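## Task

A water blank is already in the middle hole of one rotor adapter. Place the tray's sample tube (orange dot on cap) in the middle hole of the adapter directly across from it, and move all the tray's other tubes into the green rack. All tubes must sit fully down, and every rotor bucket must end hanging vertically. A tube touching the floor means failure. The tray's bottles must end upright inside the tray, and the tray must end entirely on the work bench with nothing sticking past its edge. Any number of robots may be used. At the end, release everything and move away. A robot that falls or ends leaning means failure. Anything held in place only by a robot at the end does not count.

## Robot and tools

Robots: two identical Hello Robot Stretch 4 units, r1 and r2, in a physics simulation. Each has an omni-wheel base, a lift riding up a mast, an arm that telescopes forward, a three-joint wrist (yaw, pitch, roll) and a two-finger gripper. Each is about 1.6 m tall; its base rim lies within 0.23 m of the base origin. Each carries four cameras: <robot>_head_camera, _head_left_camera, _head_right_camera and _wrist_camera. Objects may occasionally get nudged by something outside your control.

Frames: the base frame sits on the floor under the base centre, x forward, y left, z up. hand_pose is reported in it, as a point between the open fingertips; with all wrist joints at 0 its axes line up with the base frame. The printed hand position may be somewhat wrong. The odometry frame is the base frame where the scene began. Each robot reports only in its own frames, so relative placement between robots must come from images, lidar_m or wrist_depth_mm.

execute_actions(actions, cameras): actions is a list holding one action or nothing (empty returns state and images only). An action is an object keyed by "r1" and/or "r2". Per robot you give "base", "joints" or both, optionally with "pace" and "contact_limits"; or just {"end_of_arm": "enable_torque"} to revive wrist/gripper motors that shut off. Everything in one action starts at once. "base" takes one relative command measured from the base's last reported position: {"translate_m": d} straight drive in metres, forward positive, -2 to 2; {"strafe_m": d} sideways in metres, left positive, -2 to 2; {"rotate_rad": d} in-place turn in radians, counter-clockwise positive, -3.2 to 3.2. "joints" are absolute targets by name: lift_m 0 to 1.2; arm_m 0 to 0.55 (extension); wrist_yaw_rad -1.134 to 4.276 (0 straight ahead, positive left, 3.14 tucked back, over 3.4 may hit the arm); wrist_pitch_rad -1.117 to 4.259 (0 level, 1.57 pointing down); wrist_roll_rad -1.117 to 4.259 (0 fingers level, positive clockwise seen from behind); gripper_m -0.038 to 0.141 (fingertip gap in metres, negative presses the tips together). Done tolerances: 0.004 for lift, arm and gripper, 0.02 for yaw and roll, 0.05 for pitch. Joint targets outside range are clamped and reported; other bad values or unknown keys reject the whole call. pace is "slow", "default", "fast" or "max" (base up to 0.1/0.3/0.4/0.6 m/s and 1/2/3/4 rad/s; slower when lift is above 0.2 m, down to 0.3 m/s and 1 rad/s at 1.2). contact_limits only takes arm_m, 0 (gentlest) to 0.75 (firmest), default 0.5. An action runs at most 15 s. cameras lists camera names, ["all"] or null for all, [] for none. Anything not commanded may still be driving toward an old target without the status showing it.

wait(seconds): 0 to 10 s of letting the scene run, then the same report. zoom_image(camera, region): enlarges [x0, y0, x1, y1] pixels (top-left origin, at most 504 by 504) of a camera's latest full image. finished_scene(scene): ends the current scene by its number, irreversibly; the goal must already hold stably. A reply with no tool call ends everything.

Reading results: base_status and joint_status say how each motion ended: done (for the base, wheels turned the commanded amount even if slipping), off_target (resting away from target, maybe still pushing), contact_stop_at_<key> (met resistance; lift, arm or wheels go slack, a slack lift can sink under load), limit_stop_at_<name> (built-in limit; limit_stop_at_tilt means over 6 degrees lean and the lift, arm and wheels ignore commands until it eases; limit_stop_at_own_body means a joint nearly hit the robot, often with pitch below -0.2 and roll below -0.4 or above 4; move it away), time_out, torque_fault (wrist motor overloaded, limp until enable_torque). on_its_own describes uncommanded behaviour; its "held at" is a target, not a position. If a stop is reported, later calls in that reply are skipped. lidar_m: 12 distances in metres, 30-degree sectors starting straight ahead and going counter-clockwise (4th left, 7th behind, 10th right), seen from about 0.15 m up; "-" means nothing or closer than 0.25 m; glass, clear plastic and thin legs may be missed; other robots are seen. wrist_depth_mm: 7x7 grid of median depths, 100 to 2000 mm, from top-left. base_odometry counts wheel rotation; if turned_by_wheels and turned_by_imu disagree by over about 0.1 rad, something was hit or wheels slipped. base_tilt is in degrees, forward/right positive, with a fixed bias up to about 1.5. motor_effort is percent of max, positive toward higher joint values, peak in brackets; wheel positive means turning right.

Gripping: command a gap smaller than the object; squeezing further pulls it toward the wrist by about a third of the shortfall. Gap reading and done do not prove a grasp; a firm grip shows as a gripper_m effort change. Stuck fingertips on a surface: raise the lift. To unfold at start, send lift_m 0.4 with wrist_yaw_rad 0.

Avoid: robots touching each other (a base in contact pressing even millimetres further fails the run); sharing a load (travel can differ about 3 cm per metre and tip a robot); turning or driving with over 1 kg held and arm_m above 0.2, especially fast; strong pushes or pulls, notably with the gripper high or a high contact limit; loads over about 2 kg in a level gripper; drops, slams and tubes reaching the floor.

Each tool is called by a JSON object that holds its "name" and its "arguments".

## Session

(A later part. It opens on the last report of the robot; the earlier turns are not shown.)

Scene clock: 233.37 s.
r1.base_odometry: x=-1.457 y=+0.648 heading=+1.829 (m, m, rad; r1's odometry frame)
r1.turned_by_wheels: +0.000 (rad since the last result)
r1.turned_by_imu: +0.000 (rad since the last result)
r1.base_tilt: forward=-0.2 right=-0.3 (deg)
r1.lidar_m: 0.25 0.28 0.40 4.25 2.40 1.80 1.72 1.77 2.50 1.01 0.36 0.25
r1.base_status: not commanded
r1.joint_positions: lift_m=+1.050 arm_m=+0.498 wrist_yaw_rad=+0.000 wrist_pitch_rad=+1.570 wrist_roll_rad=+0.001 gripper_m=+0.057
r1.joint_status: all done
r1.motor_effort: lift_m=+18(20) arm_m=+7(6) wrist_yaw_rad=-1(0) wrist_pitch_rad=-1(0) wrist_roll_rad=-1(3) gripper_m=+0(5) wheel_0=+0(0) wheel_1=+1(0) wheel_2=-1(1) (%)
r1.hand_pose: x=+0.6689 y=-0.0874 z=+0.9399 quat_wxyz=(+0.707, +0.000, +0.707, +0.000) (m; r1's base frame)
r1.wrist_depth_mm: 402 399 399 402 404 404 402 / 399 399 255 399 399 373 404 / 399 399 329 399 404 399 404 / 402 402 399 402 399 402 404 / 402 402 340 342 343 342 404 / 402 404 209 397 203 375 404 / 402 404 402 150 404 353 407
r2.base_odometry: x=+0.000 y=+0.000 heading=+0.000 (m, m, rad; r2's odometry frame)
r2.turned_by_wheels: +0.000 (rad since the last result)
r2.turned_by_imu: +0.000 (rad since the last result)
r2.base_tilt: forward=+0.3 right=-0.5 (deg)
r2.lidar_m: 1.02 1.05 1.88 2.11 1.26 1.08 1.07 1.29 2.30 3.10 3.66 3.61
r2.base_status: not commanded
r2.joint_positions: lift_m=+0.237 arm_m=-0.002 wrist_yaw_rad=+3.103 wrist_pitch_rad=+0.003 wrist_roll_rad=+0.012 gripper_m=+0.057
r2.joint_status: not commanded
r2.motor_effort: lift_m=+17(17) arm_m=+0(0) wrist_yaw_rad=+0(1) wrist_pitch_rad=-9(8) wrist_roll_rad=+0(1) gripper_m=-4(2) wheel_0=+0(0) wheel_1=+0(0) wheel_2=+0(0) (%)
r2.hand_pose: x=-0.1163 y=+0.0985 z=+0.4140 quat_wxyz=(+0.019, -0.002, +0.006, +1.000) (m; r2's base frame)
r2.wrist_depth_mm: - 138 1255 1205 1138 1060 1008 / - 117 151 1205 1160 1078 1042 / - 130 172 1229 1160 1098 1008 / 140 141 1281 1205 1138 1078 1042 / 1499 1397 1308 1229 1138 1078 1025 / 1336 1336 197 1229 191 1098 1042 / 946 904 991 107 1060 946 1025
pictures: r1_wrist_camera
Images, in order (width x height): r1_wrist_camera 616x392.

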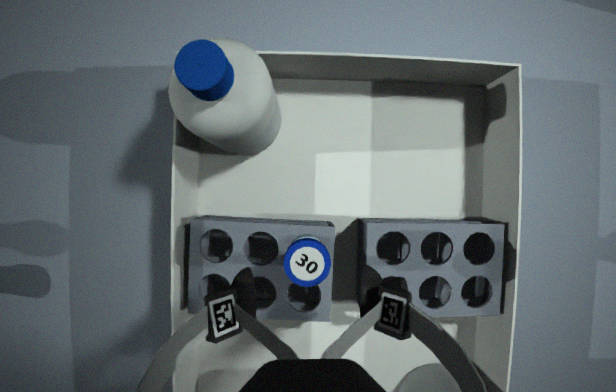

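Aligned.

{"name": "execute_actions", "arguments": {"actions": [{"r1":{"joints":{"lift_m":0.968}}}], "cameras": []}}

{"name": "execute_actions", "arguments": {"actions": [{"r1":{"joints":{"gripper_m":0.005}}}], "cameras": []}}

{"name": "execute_actions", "arguments": {"actions": [{"r1":{"joints":{"lift_m":1.2}}}], "cameras": []}}

{"name": "execute_actions", "arguments": {"actions": [{"r1":{"base":{"strafe_m":0.476},"joints":{"arm_m":0.497}}}], "cameras": []}}

{"name": "execute_actions", "arguments": {"actions": [{"r1":{"joints":{"lift_m":1.1}}}], "cameras": ["r1_wrist_camera"]}}

Scene clock: 241.53 s.
r1.base_odometry: x=-1.457 y=+0.648 heading=+1.829 (m, m, rad; r1's odometry frame)
r1.turned_by_wheels: +0.000 (rad since the last result)
r1.turned_by_imu: +0.001 (rad since the last result)
r1.base_tilt: forward=-0.1 right=+0.0 (deg)
r1.lidar_m: 0.25 0.27 0.39 4.27 2.38 1.80 1.72 1.80 2.50 1.01 0.35 0.27
r1.base_status: not commanded
r1.joint_positions: lift_m=+0.968 arm_m=+0.498 wrist_yaw_rad=+0.000 wrist_pitch_rad=+1.570 wrist_roll_rad=+0.001 gripper_m=+0.057
r1.joint_status: all done
r1.motor_effort: lift_m=+18(18) arm_m=+7(7) wrist_yaw_rad=-1(0) wrist_pitch_rad=+0(0) wrist_roll_rad=-2(2) gripper_m=-1(1) wheel_0=+0(1) wheel_1=+1(1) wheel_2=-1(1) (%)
r1.hand_pose: x=+0.6689 y=-0.0874 z=+0.8579 quat_wxyz=(+0.707, +0.000, +0.707, +0.000) (m; r1's base frame)
r1.wrist_depth_mm: 317 152 175 281 274 276 - / 319 185 182 317 317 319 286 / 319 310 317 317 319 319 287 / 320 314 317 317 319 320 287 / 320 263 287 257 290 290 266 / 319 264 209 197 204 259 262 / 320 262 317 150 319 260 260
r2.base_odometry: x=+0.000 y=+0.000 heading=+0.000 (m, m, rad; r2's odometry frame)
r2.turned_by_wheels: +0.000 (rad since the last result)
r2.turned_by_imu: +0.000 (rad since the last result)
r2.base_tilt: forward=+0.2 right=-0.8 (deg)
r2.lidar_m: 1.02 1.06 1.88 2.12 1.25 1.08 1.10 1.28 2.31 3.10 3.65 3.62
r2.base_status: not commanded
r2.joint_positions: lift_m=+0.237 arm_m=-0.002 wrist_yaw_rad=+3.103 wrist_pitch_rad=+0.003 wrist_roll_rad=+0.012 gripper_m=+0.057
r2.joint_status: not commanded
r2.motor_effort: lift_m=+17(17) arm_m=+0(0) wrist_yaw_rad=-1(1) wrist_pitch_rad=-8(9) wrist_roll_rad=+0(1) gripper_m=-3(3) wheel_0=+0(0) wheel_1=+0(0) wheel_2=+0(0) (%)
r2.hand_pose: x=-0.1163 y=+0.0985 z=+0.4140 quat_wxyz=(+0.019, -0.002, +0.006, +1.000) (m; r2's base frame)
r2.wrist_depth_mm: - 138 1255 1205 1138 1098 1025 / - 117 152 1205 1160 1078 1042 / - 130 172 1255 1138 1078 1042 / 141 141 1255 1205 1160 1078 1042 / 1537 1366 1308 1229 1160 1118 1025 / 1366 1366 198 1229 191 1078 1042 / 946 904 991 107 1042 931 1025
pictures: none
No camera images: the call's "cameras" was empty. Leave "cameras" out to get every camera's image.

Scene clock: 242.87 s.
r1.base_odometry: x=-1.457 y=+0.648 heading=+1.829 (m, m, rad; r1's odometry frame)
r1.turned_by_wheels: +0.000 (rad since the last result)
r1.turned_by_imu: +0.000 (rad since the last result)
r1.base_tilt: forward=+0.0 right=-0.2 (deg)
r1.lidar_m: 0.25 0.27 0.36 4.28 2.39 1.80 1.72 1.77 2.52 1.03 0.37 0.25
r1.base_status: not commanded
r1.joint_positions: lift_m=+0.968 arm_m=+0.498 wrist_yaw_rad=+0.000 wrist_pitch_rad=+1.570 wrist_roll_rad=+0.001 gripper_m=+0.005
r1.joint_status: all done
r1.motor_effort: lift_m=+18(18) arm_m=+7(6) wrist_yaw_rad=+0(1) wrist_pitch_rad=-1(0) wrist_roll_rad=-2(2) gripper_m=-13(13) wheel_0=+0(0) wheel_1=+1(1) wheel_2=-1(1) (%)
r1.hand_pose: x=+0.6690 y=-0.0874 z=+0.8579 quat_wxyz=(+0.707, +0.000, +0.707, +0.000) (m; r1's base frame)
r1.wrist_depth_mm: 317 152 174 281 273 276 - / 317 184 183 315 319 319 286 / 319 309 317 319 319 319 287 / 319 312 317 319 319 317 287 / 319 263 289 258 289 289 266 / 320 264 191 189 190 259 262 / 320 263 290 153 319 260 260
r2.base_odometry: x=+0.000 y=+0.000 heading=+0.000 (m, m, rad; r2's odometry frame)
r2.turned_by_wheels: +0.000 (rad since the last result)
r2.turned_by_imu: +0.000 (rad since the last result)
r2.base_tilt: forward=+0.2 right=-0.7 (deg)
r2.lidar_m: 1.02 1.06 1.87 2.12 1.23 1.09 1.09 1.29 2.33 3.13 3.66 3.62
r2.base_status: not commanded
r2.joint_positions: lift_m=+0.237 arm_m=-0.002 wrist_yaw_rad=+3.103 wrist_pitch_rad=+0.003 wrist_roll_rad=+0.012 gripper_m=+0.057
r2.joint_status: not commanded
r2.motor_effort: lift_m=+17(17) arm_m=+0(0) wrist_yaw_rad=-1(2) wrist_pitch_rad=-8(8) wrist_roll_rad=+1(0) gripper_m=-5(4) wheel_0=+0(0) wheel_1=+0(0) wheel_2=+0(0) (%)
r2.hand_pose: x=-0.1163 y=+0.0985 z=+0.4140 quat_wxyz=(+0.019, -0.002, +0.006, +1.000) (m; r2's base frame)
r2.wrist_depth_mm: - 138 1281 1229 1160 1098 1042 / - 117 152 1229 1182 1078 1025 / - 130 172 1229 1160 1078 1025 / 141 141 1308 1255 1160 1098 1042 / 1537 1430 1308 1229 1160 1098 1060 / 1336 1366 198 1182 191 1098 1042 / 960 904 991 107 1042 931 1042
pictures: none
No camera images: the call's "cameras" was empty. Leave "cameras" out to get every camera's image.

Scene clock: 244.90 s.
r1.base_odometry: x=-1.457 y=+0.648 heading=+1.829 (m, m, rad; r1's odometry frame)
r1.turned_by_wheels: +0.000 (rad since the last result)
r1.turned_by_imu: +0.001 (rad since the last result)
r1.base_tilt: forward=-0.1 right=-0.1 (deg)
r1.lidar_m: 0.25 0.27 0.38 4.27 2.37 1.80 1.73 1.83 2.50 1.00 0.36 0.26
r1.base_status: not commanded
r1.joint_positions: lift_m=+1.199 arm_m=+0.498 wrist_yaw_rad=+0.000 wrist_pitch_rad=+1.570 wrist_roll_rad=+0.001 gripper_m=+0.005
r1.joint_status: all done
r1.motor_effort: lift_m=+23(24) arm_m=+7(7) wrist_yaw_rad=-1(2) wrist_pitch_rad=+0(1) wrist_roll_rad=-2(3) gripper_m=-14(15) wheel_0=+0(0) wheel_1=+1(1) wheel_2=-1(1) (%)
r1.hand_pose: x=+0.6690 y=-0.0874 z=+1.0889 quat_wxyz=(+0.707, +0.000, +0.707, +0.000) (m; r1's base frame)
r1.wrist_depth_mm: 544 549 549 554 549 554 554 / 549 549 549 549 549 554 549 / 554 554 500 554 549 554 559 / 549 549 549 554 554 554 554 / 549 549 549 508 492 554 559 / 554 554 191 188 190 559 554 / 554 554 554 153 436 554 559
r2.base_odometry: x=+0.000 y=+0.000 heading=+0.000 (m, m, rad; r2's odometry frame)
r2.turned_by_wheels: +0.000 (rad since the last result)
r2.turned_by_imu: +0.000 (rad since the last result)
r2.base_tilt: forward=+0.1 right=-0.5 (deg)
r2.lidar_m: 1.01 1.07 1.88 2.10 1.24 1.06 1.08 1.27 2.31 3.11 3.66 3.62
r2.base_status: not commanded
r2.joint_positions: lift_m=+0.237 arm_m=-0.002 wrist_yaw_rad=+3.103 wrist_pitch_rad=+0.003 wrist_roll_rad=+0.012 gripper_m=+0.057
r2.joint_status: not commanded
r2.motor_effort: lift_m=+17(17) arm_m=+0(0) wrist_yaw_rad=-1(2) wrist_pitch_rad=-9(8) wrist_roll_rad=+0(2) gripper_m=+0(3) wheel_0=+0(0) wheel_1=+0(0) wheel_2=+0(0) (%)
r2.hand_pose: x=-0.1163 y=+0.0985 z=+0.4140 quat_wxyz=(+0.019, -0.002, +0.006, +1.000) (m; r2's base frame)
r2.wrist_depth_mm: - 138 1255 1229 1160 1098 1025 / - 117 151 1229 1160 1098 1060 / - 129 172 1255 1138 1098 1060 / 141 141 1281 1229 1182 1098 1025 / 1464 1397 1308 1255 1138 1098 1025 / 1336 1366 198 1182 191 1098 1042 / 946 917 976 107 1042 946 1025
pictures: none
No camera images: the call's "cameras" was empty. Leave "cameras" out to get every camera's image.

Scene clock: 247.80 s.
r1.base_odometry: x=-1.917 y=+0.527 heading=+1.829 (m, m, rad; r1's odometry frame)
r1.turned_by_wheels: +0.000 (rad since the last result)
r1.turned_by_imu: +0.000 (rad since the last result)
r1.base_tilt: forward=-0.2 right=-0.2 (deg)
r1.lidar_m: 0.25 0.26 3.92 3.79 2.39 1.76 1.72 1.79 2.47 1.00 0.39 0.29
r1.base_status: done
r1.joint_positions: lift_m=+1.199 arm_m=+0.498 wrist_yaw_rad=+0.000 wrist_pitch_rad=+1.570 wrist_roll_rad=+0.001 gripper_m=+0.005
r1.joint_status: all done
r1.motor_effort: lift_m=+22(23) arm_m=-5(7) wrist_yaw_rad=+0(1) wrist_pitch_rad=-1(1) wrist_roll_rad=-3(2) gripper_m=-14(15) wheel_0=+1(8) wheel_1=+0(7) wheel_2=+0(1) (%)
r1.hand_pose: x=+0.6689 y=-0.0874 z=+1.0889 quat_wxyz=(+0.707, +0.000, +0.707, +0.000) (m; r1's base frame)
r1.wrist_depth_mm: 1308 1336 549 554 554 554 554 / 1336 1308 549 549 554 554 554 / 1336 1308 549 549 554 554 535 / 1308 1308 554 554 559 554 535 / 1308 1336 504 525 559 554 530 / 1336 1336 191 189 190 559 535 / 1336 1336 559 153 554 559 525
r2.base_odometry: x=+0.000 y=+0.000 heading=+0.000 (m, m, rad; r2's odometry frame)
r2.turned_by_wheels: +0.000 (rad since the last result)
r2.turned_by_imu: +0.000 (rad since the last result)
r2.base_tilt: forward=+0.2 right=-0.7 (deg)
r2.lidar_m: 1.02 1.05 1.87 2.10 1.25 1.06 1.09 1.28 2.31 3.11 3.65 3.62
r2.base_status: not commanded
r2.joint_positions: lift_m=+0.237 arm_m=-0.002 wrist_yaw_rad=+3.103 wrist_pitch_rad=+0.003 wrist_roll_rad=+0.012 gripper_m=+0.057
r2.joint_status: not commanded
r2.motor_effort: lift_m=+17(17) arm_m=+0(0) wrist_yaw_rad=-1(0) wrist_pitch_rad=-8(9) wrist_roll_rad=+0(1) gripper_m=-4(4) wheel_0=+0(0) wheel_1=+0(0) wheel_2=+0(0) (%)
r2.hand_pose: x=-0.1163 y=+0.0985 z=+0.4140 quat_wxyz=(+0.019, -0.002, +0.006, +1.000) (m; r2's base frame)
r2.wrist_depth_mm: - 138 1281 1229 1118 1098 1025 / - 117 152 1229 1138 1078 1025 / - 130 172 1229 1160 1078 1025 / 140 141 1308 1255 1138 1098 1025 / 1499 1397 1336 1229 1160 1118 1025 / 1336 1336 198 1229 191 1098 1025 / 946 917 991 107 1042 946 1008
pictures: none
No camera images: the call's "cameras" was empty. Leave "cameras" out to get every camera's image.

Scene clock: 249.23 s.
r1.base_odometry: x=-1.917 y=+0.527 heading=+1.829 (m, m, rad; r1's odometry frame)
r1.turned_by_wheels: +0.000 (rad since the last result)
r1.turned_by_imu: +0.000 (rad since the last result)
r1.base_tilt: forward=-0.2 right=-0.1 (deg)
r1.lidar_m: 0.25 0.28 3.91 3.79 2.38 1.74 1.72 1.79 2.48 0.99 0.37 0.27
r1.base_status: not commanded
r1.joint_positions: lift_m=+1.100 arm_m=+0.498 wrist_yaw_rad=+0.000 wrist_pitch_rad=+1.570 wrist_roll_rad=+0.001 gripper_m=+0.005
r1.joint_status: all done
r1.motor_effort: lift_m=+18(21) arm_m=-5(5) wrist_yaw_rad=+0(1) wrist_pitch_rad=-1(1) wrist_roll_rad=-2(3) gripper_m=-15(13) wheel_0=+0(0) wheel_1=+0(0) wheel_2=-1(0) (%)
r1.hand_pose: x=+0.6689 y=-0.0874 z=+0.9899 quat_wxyz=(+0.707, +0.000, +0.707, +0.000) (m; r1's base frame)
r1.wrist_depth_mm: 1205 445 449 452 452 452 455 / 1205 449 452 452 452 455 455 / 1205 452 452 455 455 455 455 / 1229 452 455 455 452 455 452 / 1205 452 392 394 455 452 459 / 1229 452 191 189 190 455 459 / 1229 452 455 153 455 459 459
r2.base_odometry: x=+0.000 y=+0.000 heading=+0.000 (m, m, rad; r2's odometry frame)
r2.turned_by_wheels: +0.000 (rad since the last result)
r2.turned_by_imu: +0.000 (rad since the last result)
r2.base_tilt: forward=+0.1 right=-0.7 (deg)
r2.lidar_m: 1.02 1.06 1.85 2.14 1.25 1.07 1.09 1.27 2.31 3.09 3.64 3.62
r2.base_status: not commanded
r2.joint_positions: lift_m=+0.237 arm_m=-0.002 wrist_yaw_rad=+3.103 wrist_pitch_rad=+0.003 wrist_roll_rad=+0.012 gripper_m=+0.057
r2.joint_status: not commanded
r2.motor_effort: lift_m=+17(17) arm_m=+0(0) wrist_yaw_rad=+1(1) wrist_pitch_rad=-8(9) wrist_roll_rad=+0(1) gripper_m=-3(2) wheel_0=+0(0) wheel_1=+0(0) wheel_2=+0(0) (%)
r2.hand_pose: x=-0.1163 y=+0.0985 z=+0.4140 quat_wxyz=(+0.019, -0.002, +0.006, +1.000) (m; r2's base frame)
r2.wrist_depth_mm: - 138 1281 1229 1160 1078 1042 / - 117 152 1229 1118 1060 1042 / - 130 172 1229 1160 1078 1060 / 140 141 1281 1255 1160 1078 1042 / 1499 1430 1336 1281 1160 1098 1042 / 1336 1366 198 1229 191 1078 1042 / 960 917 1008 107 1042 946 1008
pictures: r1_wrist_camera
Images, in order (width x height): r1_wrist_camera 616x392.

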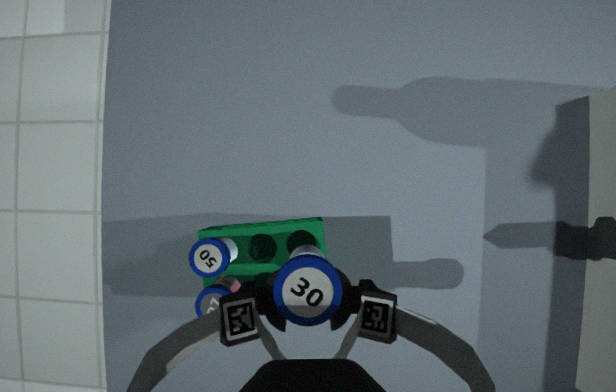

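{"name": "execute_actions", "arguments": {"actions": [{"r1":{"base":{"strafe_m":0.006},"joints":{"lift_m":1.05}}}], "cameras": []}}

{"name": "execute_actions", "arguments": {"actions": [{"r1":{"joints":{"lift_m":0.963},"pace":"slow"}}], "cameras": []}}

{"name": "execute_actions", "arguments": {"actions": [{"r1":{"joints":{"gripper_m":0.05}}}], "cameras": []}}

{"name": "execute_actions", "arguments": {"actions": [{"r1":{"joints":{"lift_m":1.15}}}], "cameras": ["r1_wrist_camera"]}}

{"name": "execute_actions", "arguments": {"actions": [{"r1":{"base":{"translate_m":-0.4},"joints":{"arm_m":0.0}}}], "cameras": ["r1_head_camera"]}}

Scene clock: 256.80 s.
r1.base_odometry: x=-1.923 y=+0.525 heading=+1.829 (m, m, rad; r1's odometry frame)
r1.turned_by_wheels: +0.000 (rad since the last result)
r1.turned_by_imu: +0.001 (rad since the last result)
r1.base_tilt: forward=-0.2 right=+0.0 (deg)
r1.lidar_m: 0.26 0.28 3.92 3.79 2.40 1.75 1.71 1.79 2.49 1.00 0.35 0.27
r1.base_status: done
r1.joint_positions: lift_m=+1.050 arm_m=+0.498 wrist_yaw_rad=+0.000 wrist_pitch_rad=+1.570 wrist_roll_rad=+0.001 gripper_m=+0.005
r1.joint_status: all done
r1.motor_effort: lift_m=+18(18) arm_m=-5(5) wrist_yaw_rad=+0(1) wrist_pitch_rad=+0(1) wrist_roll_rad=-2(1) gripper_m=-15(14) wheel_0=+1(9) wheel_1=-1(8) wheel_2=+0(1) (%)
r1.hand_pose: x=+0.6689 y=-0.0874 z=+0.9399 quat_wxyz=(+0.707, +0.000, +0.707, +0.000) (m; r1's base frame)
r1.wrist_depth_mm: 1160 399 402 402 402 402 404 / 1182 402 399 402 402 402 404 / 1182 402 402 404 404 404 402 / 1160 399 402 404 402 404 407 / 1182 399 343 343 404 404 407 / 1160 402 191 188 190 407 407 / 1182 404 404 153 404 404 407
r2.base_odometry: x=+0.000 y=+0.000 heading=+0.000 (m, m, rad; r2's odometry frame)
r2.turned_by_wheels: +0.000 (rad since the last result)
r2.turned_by_imu: +0.000 (rad since the last result)
r2.base_tilt: forward=+0.3 right=-0.6 (deg)
r2.lidar_m: 1.02 1.04 1.85 2.12 1.24 1.07 1.09 1.28 2.29 3.11 3.64 3.63
r2.base_status: not commanded
r2.joint_positions: lift_m=+0.237 arm_m=-0.002 wrist_yaw_rad=+3.103 wrist_pitch_rad=+0.003 wrist_roll_rad=+0.012 gripper_m=+0.057
r2.joint_status: not commanded
r2.motor_effort: lift_m=+17(17) arm_m=+0(0) wrist_yaw_rad=+1(1) wrist_pitch_rad=-8(8) wrist_roll_rad=-1(1) gripper_m=-6(4) wheel_0=+0(0) wheel_1=+0(0) wheel_2=+0(0) (%)
r2.hand_pose: x=-0.1163 y=+0.0985 z=+0.4140 quat_wxyz=(+0.019, -0.002, +0.006, +1.000) (m; r2's base frame)
r2.wrist_depth_mm: - 139 1255 1229 1138 1098 1025 / - 117 151 1255 1160 1078 1025 / - 130 172 1229 1138 1118 1042 / 141 141 1281 1229 1160 1098 1042 / 1499 1397 1308 1229 1138 1078 1025 / 1336 1366 198 1229 191 1078 1060 / 960 917 976 107 1025 946 1025
pictures: none
No camera images: the call's "cameras" was empty. Leave "cameras" out to get every camera's image.

Scene clock: 258.40 s.
r1.base_odometry: x=-1.923 y=+0.525 heading=+1.829 (m, m, rad; r1's odometry frame)
r1.turned_by_wheels: +0.000 (rad since the last result)
r1.turned_by_imu: +0.000 (rad since the last result)
r1.base_tilt: forward=-0.1 right=-0.1 (deg)
r1.lidar_m: 0.25 0.26 3.91 3.78 2.40 1.76 1.72 1.77 2.48 0.99 0.38 0.27
r1.base_status: not commanded
r1.joint_positions: lift_m=+0.963 arm_m=+0.498 wrist_yaw_rad=+0.000 wrist_pitch_rad=+1.570 wrist_roll_rad=+0.001 gripper_m=+0.005
r1.joint_status: all done
r1.motor_effort: lift_m=+18(17) arm_m=-5(5) wrist_yaw_rad=-3(1) wrist_pitch_rad=-2(1) wrist_roll_rad=-3(2) gripper_m=-14(15) wheel_0=+0(1) wheel_1=-1(1) wheel_2=+0(0) (%)
r1.hand_pose: x=+0.6689 y=-0.0874 z=+0.8529 quat_wxyz=(+0.707, +0.000, +0.707, +0.000) (m; r1's base frame)
r1.wrist_depth_mm: 314 312 314 314 314 315 315 / 314 314 314 314 315 315 317 / 314 315 315 315 315 315 317 / 314 314 315 315 315 317 317 / 314 314 286 256 317 319 317 / 314 194 191 189 190 319 319 / 315 317 255 153 317 319 319
r2.base_odometry: x=+0.000 y=+0.000 heading=+0.000 (m, m, rad; r2's odometry frame)
r2.turned_by_wheels: +0.000 (rad since the last result)
r2.turned_by_imu: +0.000 (rad since the last result)
r2.base_tilt: forward=+0.1 right=-0.5 (deg)
r2.lidar_m: 1.03 1.04 1.89 2.12 1.25 1.08 1.07 1.28 2.33 3.12 3.66 3.63
r2.base_status: not commanded
r2.joint_positions: lift_m=+0.237 arm_m=-0.002 wrist_yaw_rad=+3.103 wrist_pitch_rad=+0.003 wrist_roll_rad=+0.012 gripper_m=+0.057
r2.joint_status: not commanded
r2.motor_effort: lift_m=+17(17) arm_m=+0(0) wrist_yaw_rad=-1(1) wrist_pitch_rad=-8(9) wrist_roll_rad=+0(0) gripper_m=-3(4) wheel_0=+0(0) wheel_1=+0(0) wheel_2=+0(0) (%)
r2.hand_pose: x=-0.1163 y=+0.0985 z=+0.4140 quat_wxyz=(+0.019, -0.002, +0.006, +1.000) (m; r2's base frame)
r2.wrist_depth_mm: - 138 1229 1229 1118 1118 1025 / - 117 152 1205 1160 1078 1025 / - 130 172 1229 1160 1098 1025 / 141 141 1281 1255 1118 1098 1025 / 1499 1397 1308 1229 1138 1098 1042 / 1336 1397 198 1182 192 1078 1042 / 960 917 991 108 1042 946 1008
pictures: none
No camera images: the call's "cameras" was empty. Leave "cameras" out to get every camera's image.

Scene clock: 259.63 s.
r1.base_odometry: x=-1.923 y=+0.525 heading=+1.829 (m, m, rad; r1's odometry frame)
r1.turned_by_wheels: +0.000 (rad since the last result)
r1.turned_by_imu: +0.000 (rad since the last result)
r1.base_tilt: forward=-0.2 right=-0.3 (deg)
r1.lidar_m: 0.25 0.27 3.92 3.79 2.41 1.76 1.71 1.79 2.48 0.99 0.39 0.28
r1.base_status: not commanded
r1.joint_positions: lift_m=+0.963 arm_m=+0.498 wrist_yaw_rad=+0.000 wrist_pitch_rad=+1.570 wrist_roll_rad=+0.001 gripper_m=+0.050
r1.joint_status: all done
r1.motor_effort: lift_m=+18(18) arm_m=-5(5) wrist_yaw_rad=-1(1) wrist_pitch_rad=-1(1) wrist_roll_rad=-2(3) gripper_m=-5(20) wheel_0=+0(0) wheel_1=-1(1) wheel_2=+0(0) (%)
r1.hand_pose: x=+0.6689 y=-0.0874 z=+0.8529 quat_wxyz=(+0.707, +0.000, +0.707, +0.000) (m; r1's base frame)
r1.wrist_depth_mm: 314 314 314 314 315 315 315 / 312 314 314 315 317 317 317 / 312 314 315 315 315 317 317 / 314 315 315 315 315 317 317 / 314 315 286 256 317 317 317 / 315 194 195 195 196 319 317 / 315 315 255 145 319 319 319
r2.base_odometry: x=+0.000 y=+0.000 heading=+0.000 (m, m, rad; r2's odometry frame)
r2.turned_by_wheels: +0.000 (rad since the last result)
r2.turned_by_imu: +0.000 (rad since the last result)
r2.base_tilt: forward=+0.3 right=-0.6 (deg)
r2.lidar_m: 1.03 1.04 1.84 2.10 1.23 1.08 1.09 1.28 2.30 3.11 3.66 3.64
r2.base_status: not commanded
r2.joint_positions: lift_m=+0.237 arm_m=-0.002 wrist_yaw_rad=+3.103 wrist_pitch_rad=+0.003 wrist_roll_rad=+0.012 gripper_m=+0.057
r2.joint_status: not commanded
r2.motor_effort: lift_m=+17(17) arm_m=+0(0) wrist_yaw_rad=-2(1) wrist_pitch_rad=-7(8) wrist_roll_rad=-1(0) gripper_m=-1(1) wheel_0=+0(0) wheel_1=+0(0) wheel_2=+0(0) (%)
r2.hand_pose: x=-0.1163 y=+0.0985 z=+0.4140 quat_wxyz=(+0.019, -0.002, +0.006, +1.000) (m; r2's base frame)
r2.wrist_depth_mm: - 138 1229 1229 1160 1098 1042 / - 117 151 1205 1160 1098 1042 / - 130 172 1205 1138 1078 1025 / 140 141 1255 1255 1160 1078 1042 / 1499 1397 1308 1255 1160 1098 1025 / 1336 1366 197 1205 191 1078 1060 / 960 904 991 107 1042 946 1008
pictures: none
No camera images: the call's "cameras" was empty. Leave "cameras" out to get every camera's image.

Scene clock: 261.50 s.
r1.base_odometry: x=-1.923 y=+0.525 heading=+1.829 (m, m, rad; r1's odometry frame)
r1.turned_by_wheels: +0.000 (rad since the last result)
r1.turned_by_imu: +0.001 (rad since the last result)
r1.base_tilt: forward=-0.1 right=-0.3 (deg)
r1.lidar_m: 0.25 0.28 3.91 3.80 2.41 1.75 1.73 1.79 2.51 0.99 0.37 0.27
r1.base_status: not commanded
r1.joint_positions: lift_m=+1.150 arm_m=+0.498 wrist_yaw_rad=+0.000 wrist_pitch_rad=+1.570 wrist_roll_rad=+0.001 gripper_m=+0.050
r1.joint_status: all done
r1.motor_effort: lift_m=+23(24) arm_m=-5(5) wrist_yaw_rad=+0(2) wrist_pitch_rad=+0(2) wrist_roll_rad=-4(3) gripper_m=-7(2) wheel_0=+1(0) wheel_1=-1(1) wheel_2=+0(0) (%)
r1.hand_pose: x=+0.6689 y=-0.0874 z=+1.0395 quat_wxyz=(+0.707, +0.000, +0.707, +0.000) (m; r1's base frame)
r1.wrist_depth_mm: 1255 500 500 500 500 504 504 / 1281 500 504 500 504 504 508 / 1255 500 500 504 500 504 504 / 1281 500 504 504 504 508 504 / 1281 500 442 445 504 504 504 / 1281 504 198 504 197 504 508 / 1281 504 504 145 508 508 504
r2.base_odometry: x=+0.000 y=+0.000 heading=+0.000 (m, m, rad; r2's odometry frame)
r2.turned_by_wheels: +0.000 (rad since the last result)
r2.turned_by_imu: +0.000 (rad since the last result)
r2.base_tilt: forward=+0.1 right=-0.8 (deg)
r2.lidar_m: 1.03 1.07 1.87 2.10 1.24 1.08 1.08 1.29 2.33 3.12 3.66 3.62
r2.base_status: not commanded
r2.joint_positions: lift_m=+0.237 arm_m=-0.002 wrist_yaw_rad=+3.103 wrist_pitch_rad=+0.003 wrist_roll_rad=+0.012 gripper_m=+0.057
r2.joint_status: not commanded
r2.motor_effort: lift_m=+17(17) arm_m=+0(0) wrist_yaw_rad=-1(0) wrist_pitch_rad=-8(8) wrist_roll_rad=+1(1) gripper_m=-2(7) wheel_0=+0(0) wheel_1=+0(0) wheel_2=+0(0) (%)
r2.hand_pose: x=-0.1163 y=+0.0985 z=+0.4140 quat_wxyz=(+0.019, -0.002, +0.006, +1.000) (m; r2's base frame)
r2.wrist_depth_mm: - 138 1255 1205 1160 1078 1008 / - 117 152 1229 1160 1098 1008 / - 130 172 1229 1182 1078 1025 / 140 141 1281 1205 1138 1098 1025 / 1464 1430 1308 1229 1160 1098 1042 / 1336 1336 198 1205 191 1098 1025 / 946 904 991 107 1042 946 1025
pictures: r1_wrist_camera
Images, in order (width x height): r1_wrist_camera 616x392.

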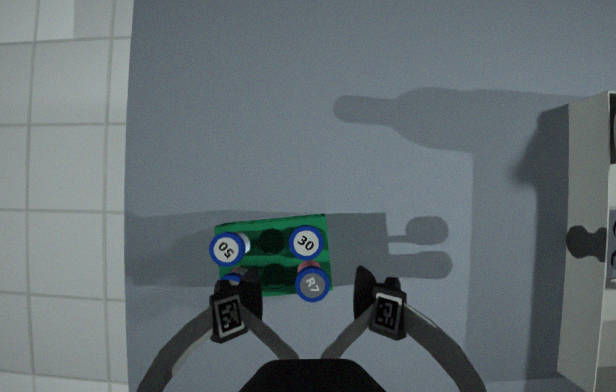

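Scene clock: 264.33 s.
r1.base_odometry: x=-1.821 y=+0.139 heading=+1.829 (m, m, rad; r1's odometry frame)
r1.turned_by_wheels: +0.000 (rad since the last result)
r1.turned_by_imu: +0.001 (rad since the last result)
r1.base_tilt: forward=-0.1 right=-0.1 (deg)
r1.lidar_m: 0.66 2.21 3.92 3.81 1.82 1.37 1.31 1.36 1.90 4.94 0.93 0.67
r1.base_status: done
r1.joint_positions: lift_m=+1.150 arm_m=+0.001 wrist_yaw_rad=+0.000 wrist_pitch_rad=+1.570 wrist_roll_rad=+0.001 gripper_m=+0.050
r1.joint_status: all done
r1.motor_effort: lift_m=+22(23) arm_m=-7(7) wrist_yaw_rad=+0(1) wrist_pitch_rad=-1(1) wrist_roll_rad=-2(3) gripper_m=-3(4) wheel_0=+0(6) wheel_1=+1(3) wheel_2=-1(8) (%)
r1.hand_pose: x=+0.1722 y=-0.0874 z=+1.0396 quat_wxyz=(+0.707, +0.000, +0.707, +0.000) (m; r1's base frame)
r1.wrist_depth_mm: 1255 1255 1255 1255 1281 1281 1281 / 1281 1281 1281 1281 1281 1308 1281 / 1281 1281 1281 1281 1308 1281 1281 / 1281 1281 1281 1281 1281 1281 1308 / 1281 1255 1060 1060 1308 1308 1281 / 1255 1281 199 1060 196 1281 1308 / 1281 1281 1281 145 1281 1281 1281
r2.base_odometry: x=+0.000 y=+0.000 heading=+0.000 (m, m, rad; r2's odometry frame)
r2.turned_by_wheels: +0.000 (rad since the last result)
r2.turned_by_imu: +0.000 (rad since the last result)
r2.base_tilt: forward=+0.2 right=-0.7 (deg)
r2.lidar_m: 1.03 1.03 1.86 2.12 1.25 1.08 1.09 1.28 2.33 3.09 3.66 3.61
r2.base_status: not commanded
r2.joint_positions: lift_m=+0.237 arm_m=-0.002 wrist_yaw_rad=+3.103 wrist_pitch_rad=+0.003 wrist_roll_rad=+0.012 gripper_m=+0.057
r2.joint_status: not commanded
r2.motor_effort: lift_m=+17(17) arm_m=+0(0) wrist_yaw_rad=-1(1) wrist_pitch_rad=-8(8) wrist_roll_rad=-1(0) gripper_m=-7(3) wheel_0=+0(0) wheel_1=+0(0) wheel_2=+0(0) (%)
r2.hand_pose: x=-0.1163 y=+0.0985 z=+0.4140 quat_wxyz=(+0.019, -0.002, +0.006, +1.000) (m; r2's base frame)
r2.wrist_depth_mm: - 138 1255 1229 1160 1078 1025 / - 117 152 1229 1160 1078 1025 / - 130 171 1205 1138 1078 1025 / 140 141 1281 1255 1182 1118 1025 / 1464 1430 1308 1255 1160 1098 1042 / 1336 1366 198 1205 191 1098 1025 / 946 917 1008 107 1042 946 1025
pictures: r1_head_camera
Images, in order (width x height): r1_head_camera 420x560.

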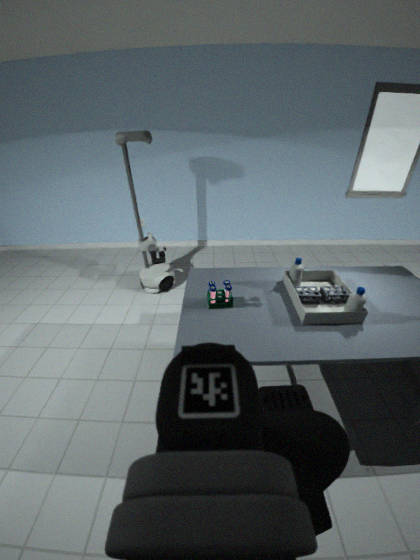

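{"name": "finished_scene", "arguments": {"scene": 2}}

The scene is finished: the task was done.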